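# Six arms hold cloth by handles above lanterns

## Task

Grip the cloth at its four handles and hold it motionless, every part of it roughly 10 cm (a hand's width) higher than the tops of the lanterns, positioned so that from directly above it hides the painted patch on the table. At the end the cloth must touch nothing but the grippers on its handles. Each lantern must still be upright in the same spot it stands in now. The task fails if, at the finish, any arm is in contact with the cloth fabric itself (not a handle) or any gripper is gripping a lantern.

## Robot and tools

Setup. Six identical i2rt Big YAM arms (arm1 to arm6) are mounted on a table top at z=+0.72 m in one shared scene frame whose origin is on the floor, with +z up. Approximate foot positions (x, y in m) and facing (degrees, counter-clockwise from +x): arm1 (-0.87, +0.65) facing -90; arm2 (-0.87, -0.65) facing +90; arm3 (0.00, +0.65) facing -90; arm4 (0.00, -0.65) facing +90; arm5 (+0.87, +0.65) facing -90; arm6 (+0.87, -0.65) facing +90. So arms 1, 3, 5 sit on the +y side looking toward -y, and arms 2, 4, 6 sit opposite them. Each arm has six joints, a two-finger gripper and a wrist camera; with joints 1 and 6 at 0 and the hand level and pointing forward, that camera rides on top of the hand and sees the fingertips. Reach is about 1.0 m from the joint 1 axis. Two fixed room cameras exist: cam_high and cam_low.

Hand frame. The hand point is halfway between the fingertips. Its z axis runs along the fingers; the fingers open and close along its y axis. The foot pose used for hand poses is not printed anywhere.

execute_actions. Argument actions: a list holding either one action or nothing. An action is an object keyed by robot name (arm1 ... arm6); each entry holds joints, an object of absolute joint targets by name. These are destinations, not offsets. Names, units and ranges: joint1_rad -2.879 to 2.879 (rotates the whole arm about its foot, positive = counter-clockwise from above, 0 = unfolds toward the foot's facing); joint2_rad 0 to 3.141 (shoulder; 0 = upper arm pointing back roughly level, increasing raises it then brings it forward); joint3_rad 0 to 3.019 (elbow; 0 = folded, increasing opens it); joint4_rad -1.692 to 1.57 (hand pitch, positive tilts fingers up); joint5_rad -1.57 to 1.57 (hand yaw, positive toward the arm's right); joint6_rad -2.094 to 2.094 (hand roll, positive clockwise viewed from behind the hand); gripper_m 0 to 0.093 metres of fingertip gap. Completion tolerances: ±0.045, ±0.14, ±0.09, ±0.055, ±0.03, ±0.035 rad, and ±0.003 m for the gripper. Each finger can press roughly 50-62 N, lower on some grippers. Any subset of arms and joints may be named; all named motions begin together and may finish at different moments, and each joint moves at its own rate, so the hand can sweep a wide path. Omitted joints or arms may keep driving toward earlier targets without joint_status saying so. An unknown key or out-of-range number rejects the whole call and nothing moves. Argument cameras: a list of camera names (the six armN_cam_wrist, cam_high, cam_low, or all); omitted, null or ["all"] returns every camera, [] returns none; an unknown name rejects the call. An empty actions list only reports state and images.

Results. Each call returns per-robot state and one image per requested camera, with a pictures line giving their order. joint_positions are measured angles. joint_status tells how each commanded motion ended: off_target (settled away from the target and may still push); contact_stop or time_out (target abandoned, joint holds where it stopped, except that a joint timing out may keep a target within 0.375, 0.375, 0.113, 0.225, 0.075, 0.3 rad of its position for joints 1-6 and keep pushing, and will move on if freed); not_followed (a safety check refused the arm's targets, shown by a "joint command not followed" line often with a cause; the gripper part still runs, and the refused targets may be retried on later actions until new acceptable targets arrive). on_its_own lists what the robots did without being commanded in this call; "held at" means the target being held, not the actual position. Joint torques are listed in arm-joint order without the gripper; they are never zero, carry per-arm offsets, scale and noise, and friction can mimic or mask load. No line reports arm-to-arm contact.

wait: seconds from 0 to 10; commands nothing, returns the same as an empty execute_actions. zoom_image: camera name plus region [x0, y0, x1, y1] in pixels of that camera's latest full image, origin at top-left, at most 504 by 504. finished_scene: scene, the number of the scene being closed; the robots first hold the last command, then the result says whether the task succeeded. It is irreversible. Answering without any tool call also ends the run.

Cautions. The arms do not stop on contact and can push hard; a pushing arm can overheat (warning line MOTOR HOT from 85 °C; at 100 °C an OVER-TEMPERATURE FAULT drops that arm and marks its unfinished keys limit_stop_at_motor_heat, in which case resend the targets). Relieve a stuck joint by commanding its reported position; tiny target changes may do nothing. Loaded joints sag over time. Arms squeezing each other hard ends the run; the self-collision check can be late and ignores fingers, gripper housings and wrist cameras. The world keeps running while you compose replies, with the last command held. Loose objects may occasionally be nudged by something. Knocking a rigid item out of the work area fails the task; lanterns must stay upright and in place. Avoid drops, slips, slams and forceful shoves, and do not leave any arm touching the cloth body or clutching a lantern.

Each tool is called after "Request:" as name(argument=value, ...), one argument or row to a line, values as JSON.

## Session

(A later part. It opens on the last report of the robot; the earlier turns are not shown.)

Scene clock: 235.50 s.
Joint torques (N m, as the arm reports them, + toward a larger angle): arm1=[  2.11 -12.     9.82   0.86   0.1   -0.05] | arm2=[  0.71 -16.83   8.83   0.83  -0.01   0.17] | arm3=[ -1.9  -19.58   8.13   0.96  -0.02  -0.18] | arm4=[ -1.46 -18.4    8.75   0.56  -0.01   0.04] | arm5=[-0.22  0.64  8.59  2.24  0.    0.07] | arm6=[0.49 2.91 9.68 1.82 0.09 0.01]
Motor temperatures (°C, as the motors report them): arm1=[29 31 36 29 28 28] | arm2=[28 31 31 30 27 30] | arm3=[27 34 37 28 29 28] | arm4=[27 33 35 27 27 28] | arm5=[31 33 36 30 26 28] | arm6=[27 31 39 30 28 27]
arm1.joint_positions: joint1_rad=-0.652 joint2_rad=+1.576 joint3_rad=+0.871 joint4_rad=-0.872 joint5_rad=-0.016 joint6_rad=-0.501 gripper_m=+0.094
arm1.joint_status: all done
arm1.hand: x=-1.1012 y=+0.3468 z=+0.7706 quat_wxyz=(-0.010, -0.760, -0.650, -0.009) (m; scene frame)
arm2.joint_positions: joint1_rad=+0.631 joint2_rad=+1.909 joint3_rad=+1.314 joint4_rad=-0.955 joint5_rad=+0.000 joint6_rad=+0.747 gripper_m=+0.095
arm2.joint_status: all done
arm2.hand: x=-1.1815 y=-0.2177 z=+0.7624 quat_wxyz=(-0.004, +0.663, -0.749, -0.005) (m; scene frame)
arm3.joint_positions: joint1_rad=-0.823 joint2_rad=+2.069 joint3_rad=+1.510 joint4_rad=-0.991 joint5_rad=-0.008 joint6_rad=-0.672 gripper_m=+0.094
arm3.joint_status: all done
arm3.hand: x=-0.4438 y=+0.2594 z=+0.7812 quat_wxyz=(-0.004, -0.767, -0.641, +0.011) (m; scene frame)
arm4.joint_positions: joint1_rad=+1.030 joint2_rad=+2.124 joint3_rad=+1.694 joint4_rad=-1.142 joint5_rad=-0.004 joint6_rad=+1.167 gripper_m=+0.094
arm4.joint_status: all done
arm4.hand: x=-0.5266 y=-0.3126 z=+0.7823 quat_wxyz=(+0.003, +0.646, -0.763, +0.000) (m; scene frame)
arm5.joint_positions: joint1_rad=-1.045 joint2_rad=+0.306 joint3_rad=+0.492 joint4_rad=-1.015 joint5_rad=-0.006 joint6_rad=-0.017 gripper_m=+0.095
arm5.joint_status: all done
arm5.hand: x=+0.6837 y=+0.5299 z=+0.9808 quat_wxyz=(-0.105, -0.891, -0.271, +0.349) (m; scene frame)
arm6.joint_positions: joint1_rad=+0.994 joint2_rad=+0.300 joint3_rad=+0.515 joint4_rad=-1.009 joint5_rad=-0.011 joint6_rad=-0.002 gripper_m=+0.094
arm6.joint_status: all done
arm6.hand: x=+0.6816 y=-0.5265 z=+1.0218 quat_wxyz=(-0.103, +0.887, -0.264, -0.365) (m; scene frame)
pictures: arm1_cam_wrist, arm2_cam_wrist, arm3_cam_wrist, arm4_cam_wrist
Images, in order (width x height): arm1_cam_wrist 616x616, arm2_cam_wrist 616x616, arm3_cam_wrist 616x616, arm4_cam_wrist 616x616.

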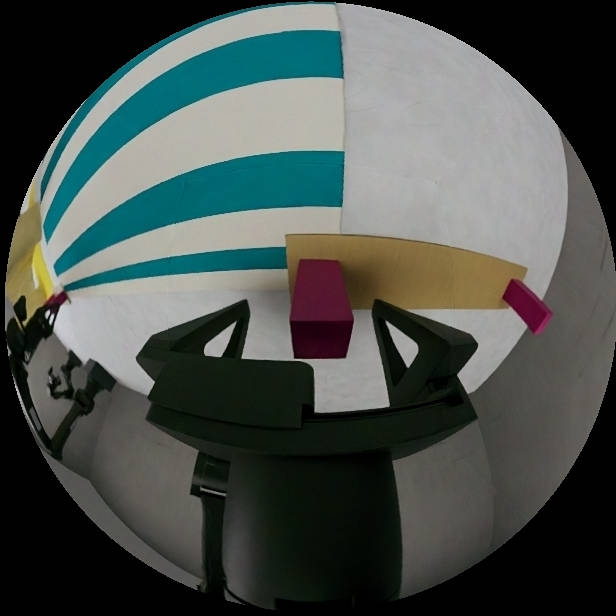

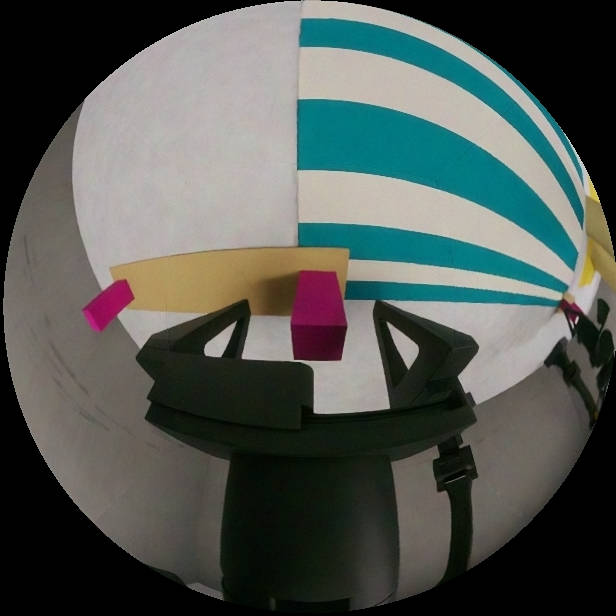

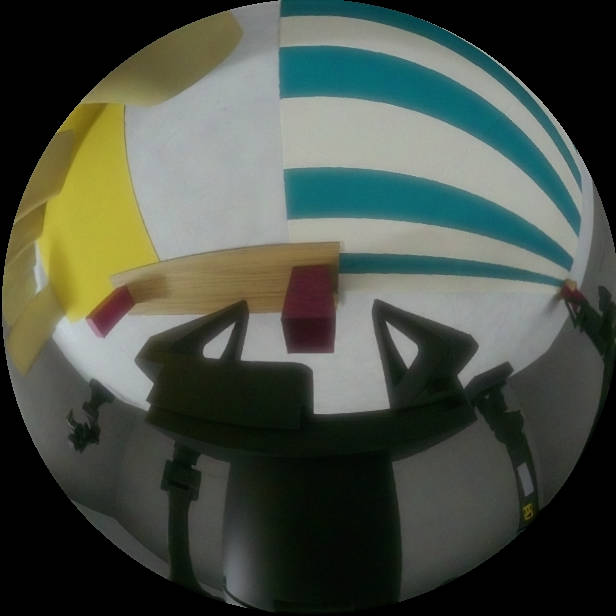

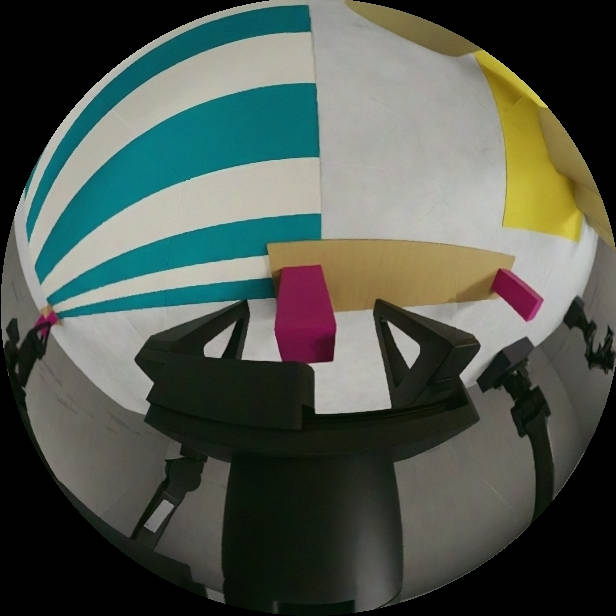

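Request:
execute_actions(
  actions=[
    {"arm1":{"joints":{"gripper_m":0.0}},"arm2":{"joints":{"gripper_m":0.0}},"arm3":{"joints":{"joint2_rad":2.115,"joint3_rad":1.5,"gripper_m":0.0}},"arm4":{"joints":{"gripper_m":0.0}}},
  ],
  cameras=["arm1_cam_wrist","arm2_cam_wrist","arm3_cam_wrist","arm4_cam_wrist"],
)

Scene clock: 270.30 s.
Joint torques (N m, as the arm reports them, + toward a larger angle): arm1=[  1.75 -11.81   9.78   0.78  -0.01  -0.03] | arm2=[  0.72 -16.91   8.85   0.79  -0.16   0.14] | arm3=[ -1.86 -18.84   7.76   0.78  -0.01  -0.14] | arm4=[ -1.12 -18.51   8.94   0.37   0.1    0.08] | arm5=[-0.24  0.7   8.63  2.25 -0.01  0.07] | arm6=[0.61 2.67 9.59 1.8  0.11 0.  ]
Motor temperatures (°C, as the motors report them): arm1=[29 31 37 29 28 28] | arm2=[28 31 31 30 27 30] | arm3=[27 34 37 28 29 28] | arm4=[27 34 35 27 27 28] | arm5=[31 30 36 31 26 28] | arm6=[27 29 36 30 28 27]
arm1.joint_positions: joint1_rad=-0.652 joint2_rad=+1.576 joint3_rad=+0.871 joint4_rad=-0.869 joint5_rad=-0.013 joint6_rad=-0.504 gripper_m=+0.029
arm1.joint_status: gripper_m off_target (ended at +0.029, target +0.000)
arm1.hand: x=-1.1021 y=+0.3465 z=+0.7706 quat_wxyz=(-0.008, -0.759, -0.651, -0.008) (m; scene frame)
arm2.joint_positions: joint1_rad=+0.631 joint2_rad=+1.909 joint3_rad=+1.313 joint4_rad=-0.954 joint5_rad=+0.004 joint6_rad=+0.749 gripper_m=+0.029
arm2.joint_status: gripper_m off_target (ended at +0.029, target +0.000)
arm2.hand: x=-1.1809 y=-0.2173 z=+0.7623 quat_wxyz=(-0.006, +0.662, -0.750, -0.004) (m; scene frame)
arm3.joint_positions: joint1_rad=-0.823 joint2_rad=+2.083 joint3_rad=+1.508 joint4_rad=-0.989 joint5_rad=-0.007 joint6_rad=-0.676 gripper_m=+0.029
arm3.joint_status: gripper_m off_target (ended at +0.029, target +0.000); the others done
arm3.hand: x=-0.4421 y=+0.2613 z=+0.7726 quat_wxyz=(-0.003, -0.766, -0.643, +0.004) (m; scene frame)
arm4.joint_positions: joint1_rad=+1.030 joint2_rad=+2.124 joint3_rad=+1.694 joint4_rad=-1.136 joint5_rad=-0.007 joint6_rad=+1.163 gripper_m=+0.029
arm4.joint_status: gripper_m off_target (ended at +0.029, target +0.000)
arm4.hand: x=-0.5282 y=-0.3123 z=+0.7823 quat_wxyz=(+0.005, +0.647, -0.762, -0.002) (m; scene frame)
arm5.joint_positions: joint1_rad=-1.045 joint2_rad=+0.306 joint3_rad=+0.492 joint4_rad=-1.015 joint5_rad=-0.006 joint6_rad=-0.017 gripper_m=+0.095
arm5.joint_status: not commanded
arm5.hand: x=+0.6837 y=+0.5299 z=+0.9808 quat_wxyz=(-0.105, -0.891, -0.271, +0.349) (m; scene frame)
arm6.joint_positions: joint1_rad=+0.994 joint2_rad=+0.300 joint3_rad=+0.515 joint4_rad=-1.009 joint5_rad=-0.011 joint6_rad=-0.002 gripper_m=+0.094
arm6.joint_status: not commanded
arm6.hand: x=+0.6816 y=-0.5265 z=+1.0218 quat_wxyz=(-0.103, +0.887, -0.264, -0.365) (m; scene frame)
pictures: arm1_cam_wrist, arm2_cam_wrist, arm3_cam_wrist, arm4_cam_wrist
Images, in order (width x height): arm1_cam_wrist 616x616, arm2_cam_wrist 616x616, arm3_cam_wrist 616x616, arm4_cam_wrist 616x616.

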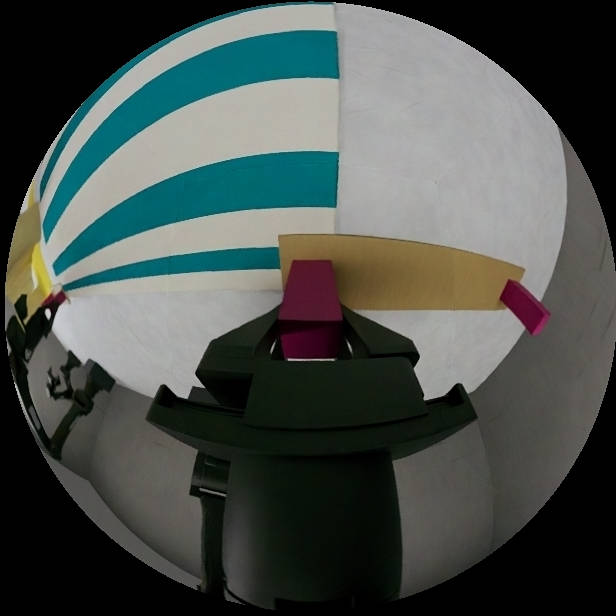

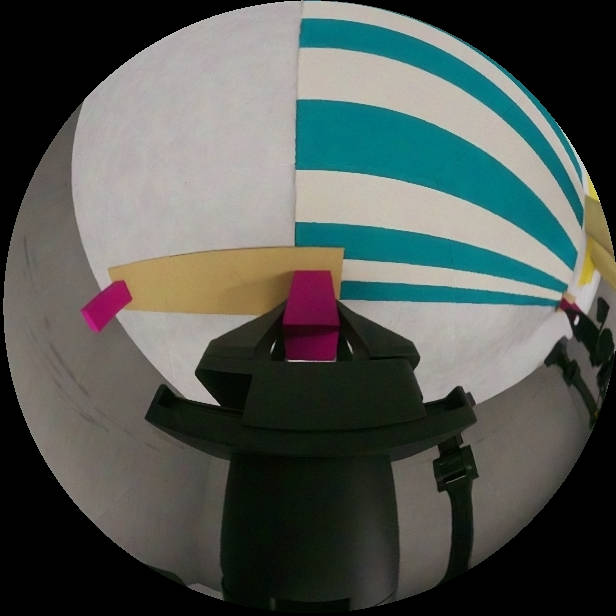

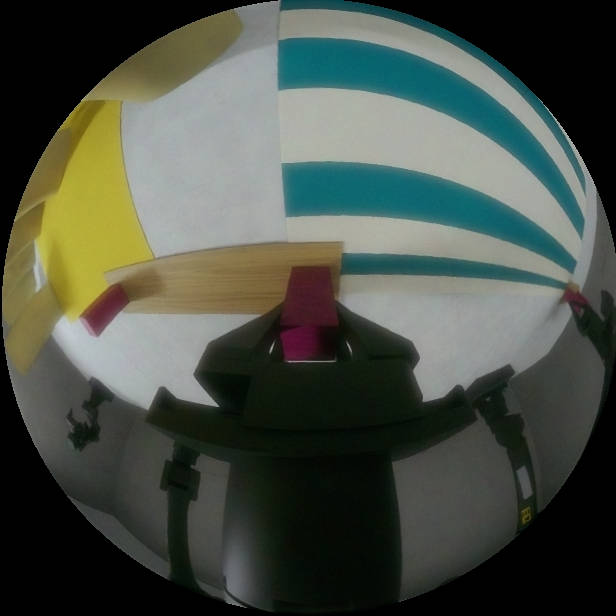

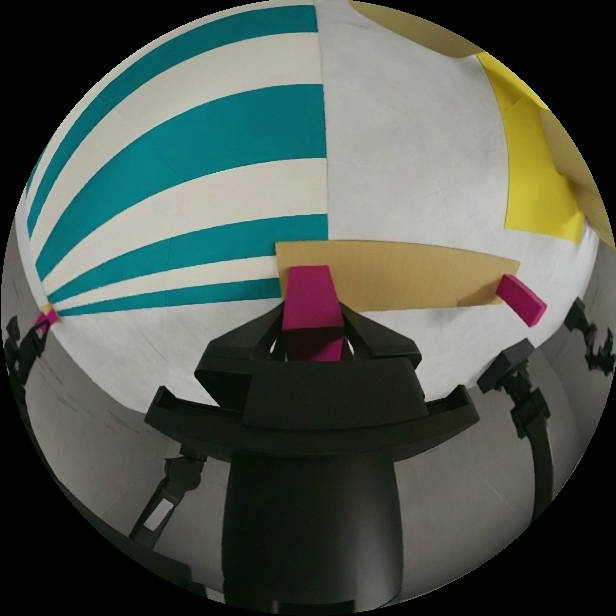

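Request:
execute_actions(
  actions=[
    {"arm1":{"joints":{"joint2_rad":1.368,"joint3_rad":1.233,"joint4_rad":-1.406}},"arm2":{"joints":{"joint2_rad":1.756,"joint3_rad":1.66,"joint4_rad":-1.441}},"arm3":{"joints":{"joint2_rad":1.926,"joint3_rad":1.82,"joint4_rad":-1.435}},"arm4":{"joints":{"joint2_rad":2.036,"joint3_rad":2.095,"joint4_rad":-1.597}}},
  ],
  cameras=["arm3_cam_wrist","cam_high","cam_low"],
)

Scene clock: 291.80 s.
Joint torques (N m, as the arm reports them, + toward a larger angle): arm1=[  1.6  -12.47  10.5    0.08   0.29  -0.01] | arm2=[  0.64 -17.25  14.     0.01  -0.3    0.12] | arm3=[ -1.84 -20.65  11.11  -0.74  -0.11  -0.13] | arm4=[ -1.33 -17.99  13.07  -0.77   0.09   0.07] | arm5=[-0.2   0.71  8.64  2.26  0.    0.07] | arm6=[0.53 2.64 9.66 1.84 0.1  0.  ]
Motor temperatures (°C, as the motors report them): arm1=[29 31 38 29 28 28] | arm2=[28 31 31 30 27 30] | arm3=[27 34 37 28 29 28] | arm4=[27 34 36 27 27 28] | arm5=[31 30 36 31 26 28] | arm6=[27 29 36 30 28 27]
arm1.joint_positions: joint1_rad=-0.648 joint2_rad=+1.359 joint3_rad=+1.213 joint4_rad=-1.397 joint5_rad=-0.022 joint6_rad=-0.504 gripper_m=+0.029
arm1.joint_status: all done
arm1.hand: x=-1.1087 y=+0.3349 z=+0.9687 quat_wxyz=(-0.016, -0.758, -0.652, +0.007) (m; scene frame)
arm2.joint_positions: joint1_rad=+0.631 joint2_rad=+1.750 joint3_rad=+1.623 joint4_rad=-1.432 joint5_rad=+0.008 joint6_rad=+0.751 gripper_m=+0.029
arm2.joint_status: all done
arm2.hand: x=-1.1857 y=-0.2116 z=+0.9540 quat_wxyz=(-0.007, +0.661, -0.750, +0.000) (m; scene frame)
arm3.joint_positions: joint1_rad=-0.826 joint2_rad=+1.920 joint3_rad=+1.811 joint4_rad=-1.410 joint5_rad=-0.004 joint6_rad=-0.676 gripper_m=+0.029
arm3.joint_status: all done
arm3.hand: x=-0.4573 y=+0.2505 z=+0.9751 quat_wxyz=(-0.002, -0.767, -0.641, +0.027) (m; scene frame)
arm4.joint_positions: joint1_rad=+1.030 joint2_rad=+2.031 joint3_rad=+2.063 joint4_rad=-1.573 joint5_rad=-0.007 joint6_rad=+1.163 gripper_m=+0.029
arm4.joint_status: all done
arm4.hand: x=-0.5386 y=-0.3052 z=+0.9764 quat_wxyz=(+0.008, +0.647, -0.762, -0.014) (m; scene frame)
arm5.joint_positions: joint1_rad=-1.045 joint2_rad=+0.306 joint3_rad=+0.492 joint4_rad=-1.015 joint5_rad=-0.006 joint6_rad=-0.017 gripper_m=+0.095
arm5.joint_status: not commanded
arm5.hand: x=+0.6837 y=+0.5299 z=+0.9808 quat_wxyz=(-0.105, -0.891, -0.271, +0.349) (m; scene frame)
arm6.joint_positions: joint1_rad=+0.994 joint2_rad=+0.300 joint3_rad=+0.515 joint4_rad=-1.009 joint5_rad=-0.011 joint6_rad=-0.002 gripper_m=+0.094
arm6.joint_status: not commanded
arm6.hand: x=+0.6816 y=-0.5265 z=+1.0218 quat_wxyz=(-0.103, +0.887, -0.264, -0.365) (m; scene frame)
pictures: arm3_cam_wrist, cam_high, cam_low
Images, in order (width x height): arm3_cam_wrist 616x616, cam_high 672x504, cam_low 672x504.

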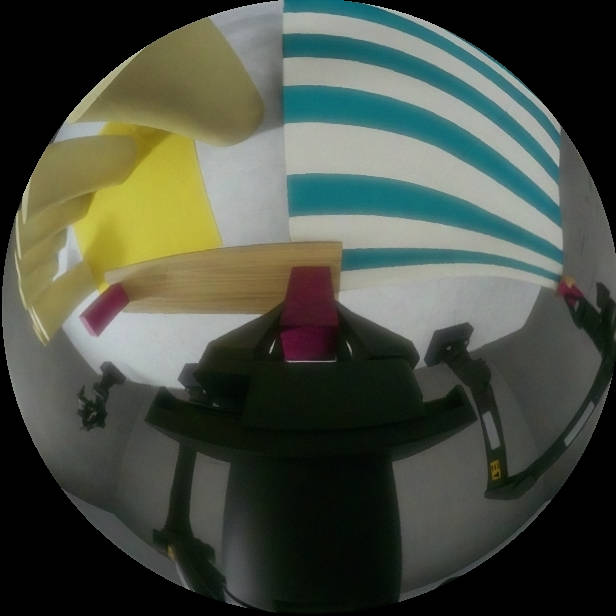

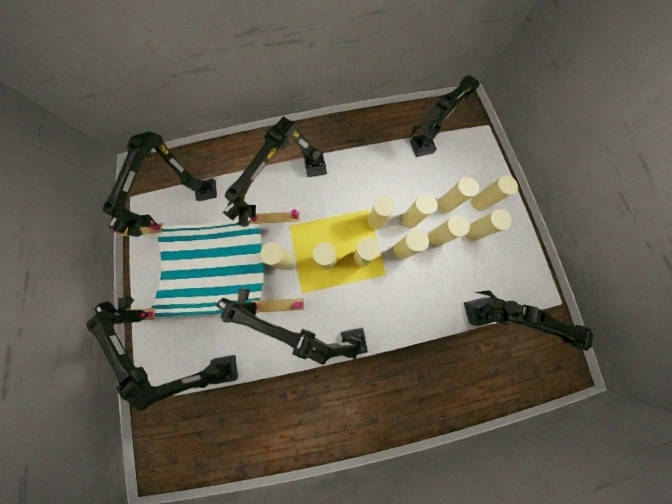

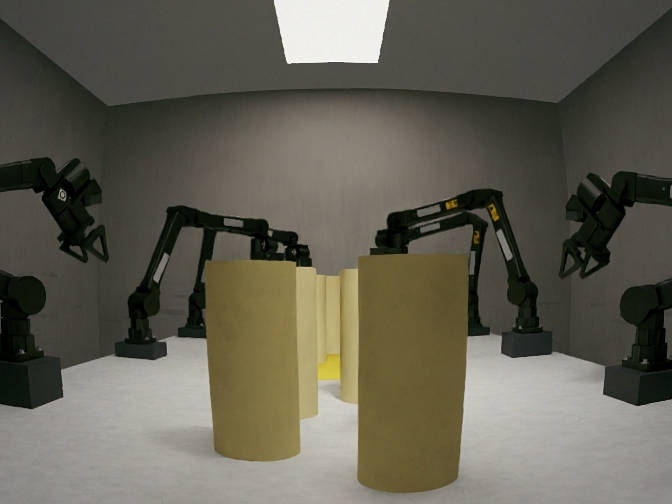

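Request:
execute_actions(
  actions=[
    {"arm1":{"joints":{"joint2_rad":1.168,"joint3_rad":1.69,"joint4_rad":-1.685}},"arm2":{"joints":{"joint2_rad":1.568,"joint3_rad":2.07,"joint4_rad":-1.685}},"arm3":{"joints":{"joint2_rad":1.734,"joint3_rad":2.187,"joint4_rad":-1.69}},"arm4":{"joints":{"joint2_rad":1.818,"joint3_rad":2.40,"joint4_rad":-1.69}}},
  ],
  cameras=["arm3_cam_wrist","cam_high","cam_low"],
)

Scene clock: 313.77 s.
Joint torques (N m, as the arm reports them, + toward a larger angle): arm1=[ 1.4  -9.49 10.82  0.83  0.3  -0.01] | arm2=[  0.97 -15.1   12.74   0.62  -0.44   0.1 ] | arm3=[ -1.55 -19.28  10.62  -0.06  -0.13  -0.11] | arm4=[ -1.68 -16.67  10.14   0.24   0.03   0.04] | arm5=[-0.2   0.73  8.63  2.27 -0.01  0.07] | arm6=[0.37 2.63 9.63 1.82 0.11 0.  ]
Motor temperatures (°C, as the motors report them): arm1=[29 31 38 29 28 28] | arm2=[28 31 34 30 27 30] | arm3=[27 35 39 28 29 28] | arm4=[27 35 39 27 27 28] | arm5=[31 30 36 31 26 28] | arm6=[27 29 37 30 28 27]
arm1.joint_positions: joint1_rad=-0.648 joint2_rad=+1.168 joint3_rad=+1.664 joint4_rad=-1.678 joint5_rad=-0.022 joint6_rad=-0.504 gripper_m=+0.029
arm1.joint_status: all done
arm1.hand: x=-1.0937 y=+0.3567 z=+1.2149 quat_wxyz=(-0.053, -0.743, -0.642, +0.182) (m; scene frame)
arm2.joint_positions: joint1_rad=+0.628 joint2_rad=+1.578 joint3_rad=+2.045 joint4_rad=-1.679 joint5_rad=+0.012 joint6_rad=+0.751 gripper_m=+0.029
arm2.joint_status: all done
arm2.hand: x=-1.1764 y=-0.2241 z=+1.2077 quat_wxyz=(-0.026, +0.650, -0.740, -0.171) (m; scene frame)
arm3.joint_positions: joint1_rad=-0.827 joint2_rad=+1.747 joint3_rad=+2.180 joint4_rad=-1.661 joint5_rad=-0.004 joint6_rad=-0.676 gripper_m=+0.029
arm3.joint_status: all done
joint sent to its limit — the command would take arm3.joint4_rad past its lower limit, so that joint was sent only as far as its limit.
arm3.hand: x=-0.4397 y=+0.2663 z=+1.2195 quat_wxyz=(-0.005, -0.756, -0.632, +0.172) (m; scene frame)
arm4.joint_positions: joint1_rad=+1.030 joint2_rad=+1.833 joint3_rad=+2.394 joint4_rad=-1.658 joint5_rad=-0.006 joint6_rad=+1.163 gripper_m=+0.029
arm4.joint_status: all done
joint sent to its limit — the command would take arm4.joint4_rad past its lower limit, so that joint was sent only as far as its limit.
arm4.hand: x=-0.5222 y=-0.3151 z=+1.2332 quat_wxyz=(+0.072, +0.630, -0.740, -0.224) (m; scene frame)
arm5.joint_positions: joint1_rad=-1.045 joint2_rad=+0.306 joint3_rad=+0.492 joint4_rad=-1.015 joint5_rad=-0.006 joint6_rad=-0.017 gripper_m=+0.095
arm5.joint_status: not commanded
arm5.hand: x=+0.6837 y=+0.5299 z=+0.9808 quat_wxyz=(-0.105, -0.891, -0.271, +0.349) (m; scene frame)
arm6.joint_positions: joint1_rad=+0.994 joint2_rad=+0.300 joint3_rad=+0.515 joint4_rad=-1.009 joint5_rad=-0.011 joint6_rad=-0.002 gripper_m=+0.094
arm6.joint_status: not commanded
arm6.hand: x=+0.6816 y=-0.5265 z=+1.0218 quat_wxyz=(-0.103, +0.887, -0.264, -0.365) (m; scene frame)
pictures: arm3_cam_wrist, cam_high, cam_low
Images, in order (width x height): arm3_cam_wrist 616x616, cam_high 672x504, cam_low 672x504.

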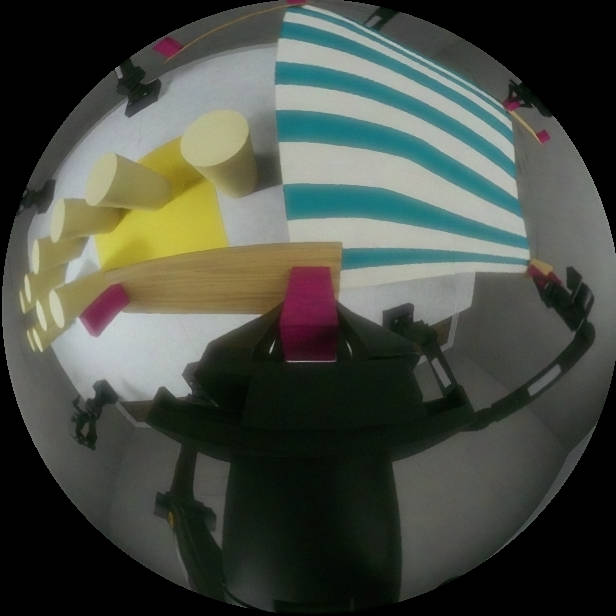

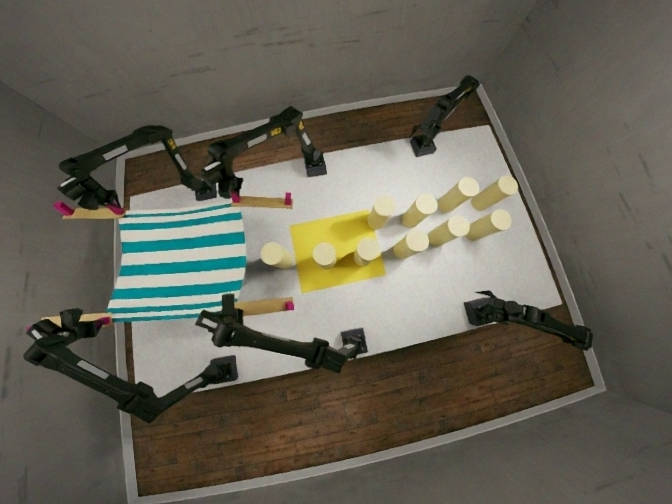

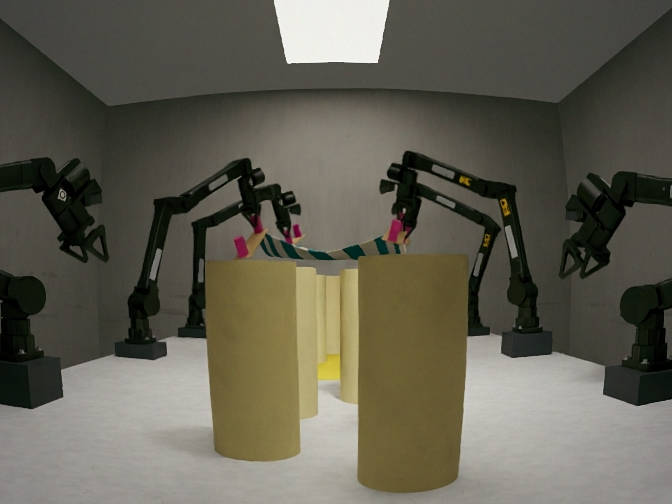

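Request:
execute_actions(
  actions=[
    {"arm1":{"joints":{"joint1_rad":-0.144,"joint2_rad":1.171,"joint3_rad":1.715,"joint6_rad":-0.144}},"arm2":{"joints":{"joint1_rad":0.173,"joint2_rad":1.05,"joint3_rad":1.59,"joint6_rad":0.165}},"arm3":{"joints":{"joint1_rad":-0.585,"joint2_rad":1.40,"joint3_rad":1.831,"joint6_rad":-0.59}},"arm4":{"joints":{"joint1_rad":0.705,"joint2_rad":1.295,"joint3_rad":1.805,"joint6_rad":0.70}}},
  ],
  cameras=["cam_high","cam_low"],
)

Scene clock: 343.97 s.
Joint torques (N m, as the arm reports them, + toward a larger angle): arm1=[ 0.94 -8.86 12.77  0.85  0.42  0.11] | arm2=[ 0.74 -6.06 10.87  0.75 -0.5  -0.08] | arm3=[ -1.58 -12.49  10.15   0.05  -0.23   0.06] | arm4=[ 0.22 -9.21 10.08  0.16  0.03 -0.02] | arm5=[-0.25  0.72  8.63  2.27  0.    0.07] | arm6=[0.57 2.73 9.6  1.83 0.11 0.  ]
Motor temperatures (°C, as the motors report them): arm1=[29 31 39 29 28 28] | arm2=[28 31 33 30 27 30] | arm3=[27 35 39 28 29 28] | arm4=[27 34 38 27 27 28] | arm5=[31 30 36 31 26 28] | arm6=[27 29 37 30 28 27]
arm1.joint_positions: joint1_rad=-0.146 joint2_rad=+1.168 joint3_rad=+1.664 joint4_rad=-1.679 joint5_rad=-0.025 joint6_rad=-0.151 gripper_m=+0.029
arm1.joint_status: all done
arm1.hand: x=-0.9258 y=+0.2874 z=+1.2162 quat_wxyz=(-0.126, -0.693, -0.695, +0.143) (m; scene frame)
arm2.joint_positions: joint1_rad=+0.168 joint2_rad=+1.063 joint3_rad=+1.584 joint4_rad=-1.679 joint5_rad=+0.013 joint6_rad=+0.172 gripper_m=+0.029
arm2.joint_status: all done
arm2.hand: x=-0.9254 y=-0.3245 z=+1.2201 quat_wxyz=(-0.126, +0.689, -0.696, -0.157) (m; scene frame)
arm3.joint_positions: joint1_rad=-0.578 joint2_rad=+1.402 joint3_rad=+1.829 joint4_rad=-1.665 joint5_rad=-0.001 joint6_rad=-0.600 gripper_m=+0.029
arm3.joint_status: all done
arm3.hand: x=-0.2575 y=+0.2779 z=+1.2401 quat_wxyz=(-0.030, -0.699, -0.695, +0.164) (m; scene frame)
arm4.joint_positions: joint1_rad=+0.695 joint2_rad=+1.310 joint3_rad=+1.802 joint4_rad=-1.662 joint5_rad=-0.006 joint6_rad=+0.716 gripper_m=+0.029
arm4.joint_status: all done
arm4.hand: x=-0.2604 y=-0.3184 z=+1.2379 quat_wxyz=(-0.015, +0.676, -0.709, -0.200) (m; scene frame)
arm5.joint_positions: joint1_rad=-1.045 joint2_rad=+0.306 joint3_rad=+0.492 joint4_rad=-1.015 joint5_rad=-0.006 joint6_rad=-0.017 gripper_m=+0.095
arm5.joint_status: not commanded
arm5.hand: x=+0.6837 y=+0.5299 z=+0.9808 quat_wxyz=(-0.105, -0.891, -0.271, +0.349) (m; scene frame)
arm6.joint_positions: joint1_rad=+0.994 joint2_rad=+0.300 joint3_rad=+0.515 joint4_rad=-1.009 joint5_rad=-0.011 joint6_rad=-0.002 gripper_m=+0.094
arm6.joint_status: not commanded
arm6.hand: x=+0.6816 y=-0.5265 z=+1.0218 quat_wxyz=(-0.103, +0.887, -0.264, -0.365) (m; scene frame)
pictures: cam_high, cam_low
Images, in order (width x height): cam_high 672x504, cam_low 672x504.

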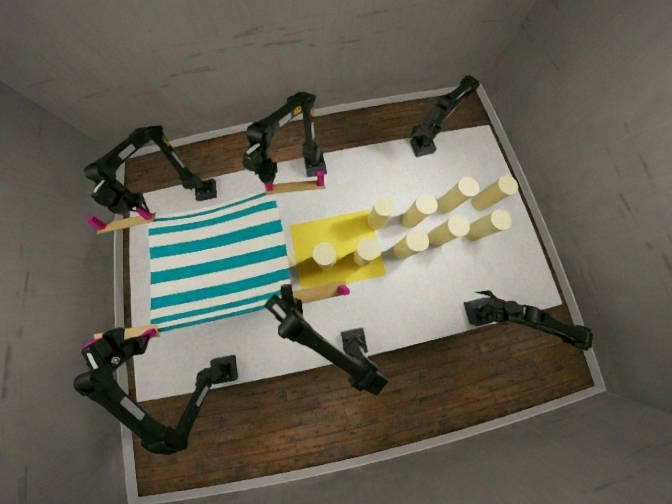

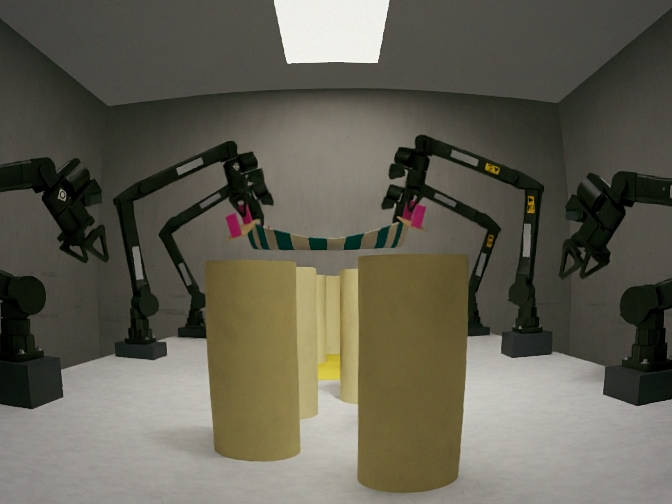

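Request:
execute_actions(
  actions=[
    {"arm1":{"joints":{"joint1_rad":0.358,"joint2_rad":1.24,"joint3_rad":1.77,"joint6_rad":0.36}},"arm2":{"joints":{"joint1_rad":-0.392,"joint2_rad":1.125,"joint3_rad":1.67,"joint6_rad":-0.40}},"arm3":{"joints":{"joint1_rad":-0.155,"joint2_rad":1.195,"joint3_rad":1.625,"joint6_rad":-0.16}},"arm4":{"joints":{"joint1_rad":0.235,"joint2_rad":1.04,"joint3_rad":1.603,"joint6_rad":0.20}}},
  ],
  cameras=["cam_low"],
)

Scene clock: 356.73 s.
Joint torques (N m, as the arm reports them, + toward a larger angle): arm1=[  0.89 -11.65  12.83   0.73   0.4    0.1 ] | arm2=[ 0.37 -8.06 16.53  0.67 -0.37 -0.06] | arm3=[ 0.11 -8.1   9.88  0.07 -0.26  0.06] | arm4=[-1.69 -6.01  9.66  0.24  0.12 -0.02] | arm5=[-0.21  0.73  8.66  2.25 -0.01  0.07] | arm6=[0.53 2.61 9.64 1.85 0.11 0.  ]
Motor temperatures (°C, as the motors report them): arm1=[29 31 40 29 28 28] | arm2=[28 31 33 30 28 30] | arm3=[27 34 39 28 29 28] | arm4=[27 33 38 27 27 28] | arm5=[31 30 37 31 26 28] | arm6=[27 29 37 30 28 27]
arm1.joint_positions: joint1_rad=+0.356 joint2_rad=+1.250 joint3_rad=+1.718 joint4_rad=-1.679 joint5_rad=-0.023 joint6_rad=+0.353 gripper_m=+0.029
arm1.joint_status: all done
arm1.hand: x=-0.7358 y=+0.2795 z=+1.2120 quat_wxyz=(-0.169, -0.696, -0.695, +0.060) (m; scene frame)
arm2.joint_positions: joint1_rad=-0.394 joint2_rad=+1.144 joint3_rad=+1.599 joint4_rad=-1.679 joint5_rad=+0.007 joint6_rad=-0.392 gripper_m=+0.029
arm2.joint_status: all done
arm2.hand: x=-0.7361 y=-0.3226 z=+1.2030 quat_wxyz=(-0.163, +0.694, -0.699, -0.056) (m; scene frame)
arm3.joint_positions: joint1_rad=-0.164 joint2_rad=+1.197 joint3_rad=+1.625 joint4_rad=-1.665 joint5_rad=+0.000 joint6_rad=-0.171 gripper_m=+0.029
arm3.joint_status: all done
arm3.hand: x=-0.0709 y=+0.2824 z=+1.2328 quat_wxyz=(-0.094, -0.704, -0.690, +0.138) (m; scene frame)
arm4.joint_positions: joint1_rad=+0.248 joint2_rad=+1.049 joint3_rad=+1.604 joint4_rad=-1.662 joint5_rad=-0.010 joint6_rad=+0.218 gripper_m=+0.029
arm4.joint_status: all done
arm4.hand: x=-0.0708 y=-0.3316 z=+1.2435 quat_wxyz=(-0.119, +0.689, -0.687, -0.198) (m; scene frame)
arm5.joint_positions: joint1_rad=-1.045 joint2_rad=+0.306 joint3_rad=+0.492 joint4_rad=-1.015 joint5_rad=-0.006 joint6_rad=-0.017 gripper_m=+0.095
arm5.joint_status: not commanded
arm5.hand: x=+0.6837 y=+0.5299 z=+0.9808 quat_wxyz=(-0.105, -0.891, -0.271, +0.349) (m; scene frame)
arm6.joint_positions: joint1_rad=+0.994 joint2_rad=+0.300 joint3_rad=+0.515 joint4_rad=-1.009 joint5_rad=-0.011 joint6_rad=-0.002 gripper_m=+0.094
arm6.joint_status: not commanded
arm6.hand: x=+0.6816 y=-0.5265 z=+1.0218 quat_wxyz=(-0.103, +0.887, -0.264, -0.365) (m; scene frame)
pictures: cam_low
Images, in order (width x height): cam_low 672x504.

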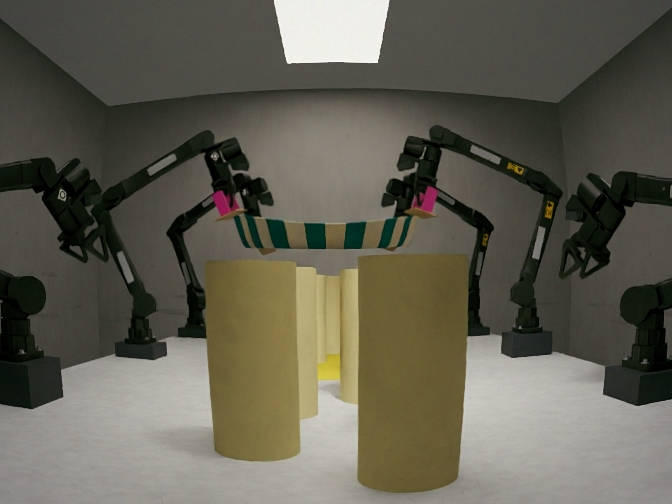

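Request:
execute_actions(
  actions=[
    {"arm1":{"joints":{"joint1_rad":0.729,"joint2_rad":1.50,"joint3_rad":2.03,"joint6_rad":0.73}},"arm2":{"joints":{"joint1_rad":-0.782,"joint2_rad":1.42,"joint3_rad":1.945,"joint6_rad":-0.79}},"arm3":{"joints":{"joint1_rad":0.355,"joint2_rad":1.245,"joint3_rad":1.68,"joint6_rad":0.34}},"arm4":{"joints":{"joint1_rad":-0.345,"joint2_rad":1.09,"joint3_rad":1.655,"joint6_rad":-0.37}}},
  ],
  cameras=["cam_low"],
)

Scene clock: 370.93 s.
Joint torques (N m, as the arm reports them, + toward a larger angle): arm1=[  0.29 -17.69  12.91   0.68   0.27   0.12] | arm2=[  0.47 -14.69  16.29   0.64  -0.19  -0.07] | arm3=[-0.19 -9.89 14.79 -0.03 -0.27  0.  ] | arm4=[-1.6  -6.85 14.55  0.16  0.17  0.01] | arm5=[-0.21  0.71  8.64  2.23 -0.01  0.06] | arm6=[ 0.54  2.74  9.59  1.84  0.11 -0.01]
Motor temperatures (°C, as the motors report them): arm1=[29 31 41 29 28 28] | arm2=[28 31 36 30 27 30] | arm3=[27 33 39 28 29 28] | arm4=[27 32 38 27 27 28] | arm5=[31 30 37 31 26 28] | arm6=[27 29 37 30 28 27]
arm1.joint_positions: joint1_rad=+0.737 joint2_rad=+1.529 joint3_rad=+1.975 joint4_rad=-1.680 joint5_rad=-0.019 joint6_rad=+0.723 gripper_m=+0.029
arm1.joint_status: all done
arm1.hand: x=-0.5387 y=+0.2787 z=+1.2051 quat_wxyz=(-0.171, -0.693, -0.700, -0.004) (m; scene frame)
arm2.joint_positions: joint1_rad=-0.786 joint2_rad=+1.450 joint3_rad=+1.878 joint4_rad=-1.679 joint5_rad=+0.002 joint6_rad=-0.781 gripper_m=+0.029
arm2.joint_status: all done
arm2.hand: x=-0.5413 y=-0.3192 z=+1.2051 quat_wxyz=(-0.162, +0.695, -0.701, +0.007) (m; scene frame)
arm3.joint_positions: joint1_rad=+0.345 joint2_rad=+1.254 joint3_rad=+1.631 joint4_rad=-1.666 joint5_rad=+0.003 joint6_rad=+0.330 gripper_m=+0.029
arm3.joint_status: all done
arm3.hand: x=+0.1222 y=+0.2774 z=+1.2138 quat_wxyz=(-0.124, -0.705, -0.695, +0.065) (m; scene frame)
arm4.joint_positions: joint1_rad=-0.333 joint2_rad=+1.104 joint3_rad=+1.604 joint4_rad=-1.662 joint5_rad=-0.012 joint6_rad=-0.354 gripper_m=+0.029
arm4.joint_status: all done
arm4.hand: x=+0.1217 y=-0.3267 z=+1.2255 quat_wxyz=(-0.182, +0.690, -0.694, -0.091) (m; scene frame)
arm5.joint_positions: joint1_rad=-1.045 joint2_rad=+0.306 joint3_rad=+0.492 joint4_rad=-1.015 joint5_rad=-0.006 joint6_rad=-0.017 gripper_m=+0.095
arm5.joint_status: not commanded
arm5.hand: x=+0.6837 y=+0.5299 z=+0.9808 quat_wxyz=(-0.105, -0.891, -0.271, +0.349) (m; scene frame)
arm6.joint_positions: joint1_rad=+0.994 joint2_rad=+0.300 joint3_rad=+0.515 joint4_rad=-1.009 joint5_rad=-0.011 joint6_rad=-0.002 gripper_m=+0.094
arm6.joint_status: not commanded
arm6.hand: x=+0.6816 y=-0.5265 z=+1.0218 quat_wxyz=(-0.103, +0.887, -0.264, -0.365) (m; scene frame)
pictures: cam_low
Images, in order (width x height): cam_low 672x504.

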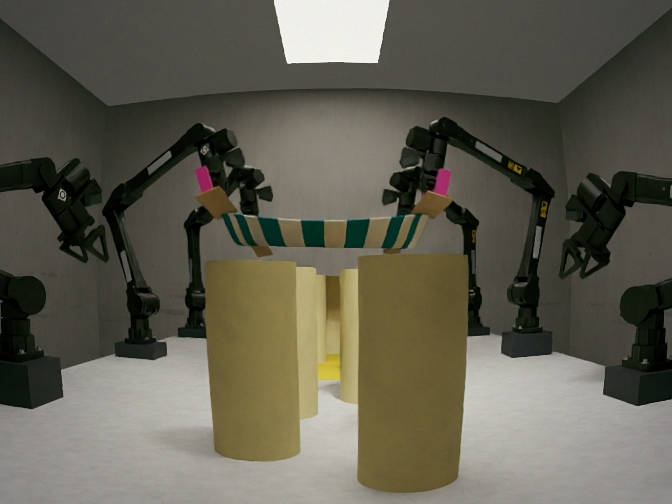

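Request:
execute_actions(
  actions=[
    {"arm1":{"joints":{"joint1_rad":0.968,"joint2_rad":1.905,"joint3_rad":2.485,"joint6_rad":0.97}},"arm2":{"joints":{"joint1_rad":-1.023,"joint2_rad":1.845,"joint3_rad":2.395,"joint6_rad":-1.03}},"arm3":{"joints":{"joint1_rad":0.785,"joint2_rad":1.555,"joint3_rad":1.935,"joint6_rad":0.76}},"arm4":{"joints":{"joint1_rad":-0.80,"joint2_rad":1.43,"joint3_rad":1.895,"joint6_rad":-0.82}}},
  ],
  cameras=["cam_low","cam_high","arm5_cam_wrist","arm6_cam_wrist"],
)

Scene clock: 406.87 s.
Joint torques (N m, as the arm reports them, + toward a larger angle): arm1=[  1.38 -24.2   12.51   0.45   0.16   0.1 ] | arm2=[ -0.55 -22.3   15.86   0.23  -0.05  -0.08] | arm3=[  0.37 -16.62  14.93   0.27  -0.7    0.  ] | arm4=[ -2.08 -11.06  14.7    0.21   0.53   0.01] | arm5=[-0.25  0.67  8.62  2.25 -0.01  0.07] | arm6=[0.65 2.44 9.6  1.79 0.12 0.  ]
Motor temperatures (°C, as the motors report them): arm1=[29 32 42 29 28 28] | arm2=[28 31 37 30 27 30] | arm3=[27 33 44 28 29 28] | arm4=[27 31 43 27 27 28] | arm5=[31 30 37 31 26 28] | arm6=[27 29 37 30 28 27]
arm1.joint_positions: joint1_rad=+0.964 joint2_rad=+1.944 joint3_rad=+2.435 joint4_rad=-1.670 joint5_rad=-0.016 joint6_rad=+0.961 gripper_m=+0.029
arm1.joint_status: all done
arm1.hand: x=-0.3377 y=+0.2747 z=+1.1733 quat_wxyz=(-0.192, -0.694, -0.693, -0.046) (m; scene frame)
arm2.joint_positions: joint1_rad=-1.016 joint2_rad=+1.879 joint3_rad=+2.333 joint4_rad=-1.666 joint5_rad=-0.002 joint6_rad=-1.021 gripper_m=+0.029
arm2.joint_status: all done
arm2.hand: x=-0.3367 y=-0.3184 z=+1.1756 quat_wxyz=(-0.176, +0.696, -0.695, +0.046) (m; scene frame)
arm3.joint_positions: joint1_rad=+0.773 joint2_rad=+1.574 joint3_rad=+1.885 joint4_rad=-1.675 joint5_rad=+0.015 joint6_rad=+0.751 gripper_m=+0.029
arm3.joint_status: all done
arm3.hand: x=+0.3408 y=+0.2769 z=+1.1831 quat_wxyz=(-0.102, -0.706, -0.701, +0.012) (m; scene frame)
arm4.joint_positions: joint1_rad=-0.788 joint2_rad=+1.440 joint3_rad=+1.846 joint4_rad=-1.668 joint5_rad=-0.024 joint6_rad=-0.805 gripper_m=+0.029
arm4.joint_status: all done
arm4.hand: x=+0.3378 y=-0.3289 z=+1.1999 quat_wxyz=(-0.153, +0.696, -0.702, -0.009) (m; scene frame)
arm5.joint_positions: joint1_rad=-1.045 joint2_rad=+0.306 joint3_rad=+0.492 joint4_rad=-1.015 joint5_rad=-0.006 joint6_rad=-0.017 gripper_m=+0.095
arm5.joint_status: not commanded
arm5.hand: x=+0.6837 y=+0.5299 z=+0.9808 quat_wxyz=(-0.105, -0.891, -0.271, +0.349) (m; scene frame)
arm6.joint_positions: joint1_rad=+0.994 joint2_rad=+0.300 joint3_rad=+0.515 joint4_rad=-1.009 joint5_rad=-0.011 joint6_rad=-0.002 gripper_m=+0.094
arm6.joint_status: not commanded
arm6.hand: x=+0.6816 y=-0.5265 z=+1.0218 quat_wxyz=(-0.103, +0.887, -0.264, -0.365) (m; scene frame)
pictures: arm5_cam_wrist, arm6_cam_wrist, cam_high, cam_low
Images, in order (width x height): arm5_cam_wrist 616x616, arm6_cam_wrist 616x616, cam_high 672x504, cam_low 672x504.

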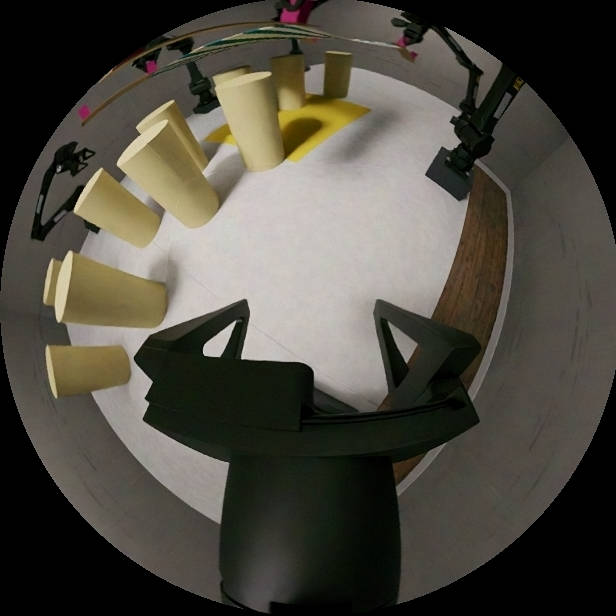

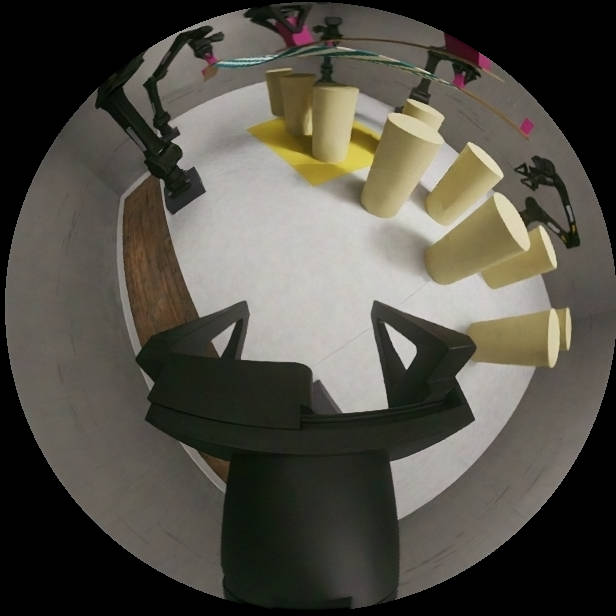

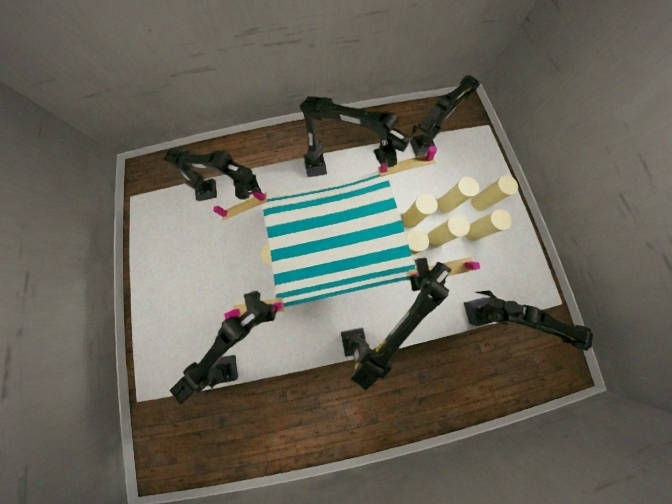

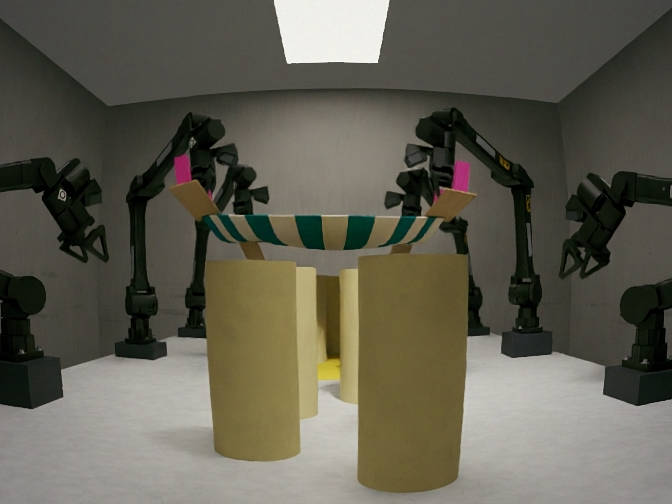

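Request:
zoom_image(
  camera="cam_low",
  region=[150, 140, 510, 300],
)

Request:
zoom_image(
  camera="arm6_cam_wrist",
  region=[180, 0, 540, 200],
)

Region (150, 140, 510, 300) of cam_low's 672x504 image, scaled by 1.400, with more detail than that image has.

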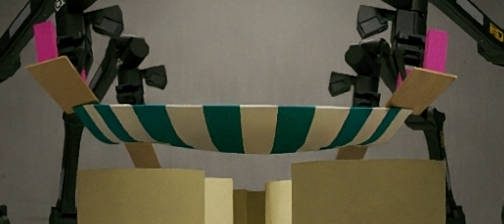

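Region (180, 0, 540, 200) of arm6_cam_wrist's 616x616 image, scaled by 1.400, with more detail than that image has.

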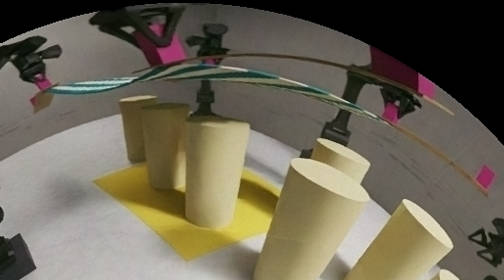

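Request:
finished_scene(
  scene=1,
)

The scene is finished: the task was done.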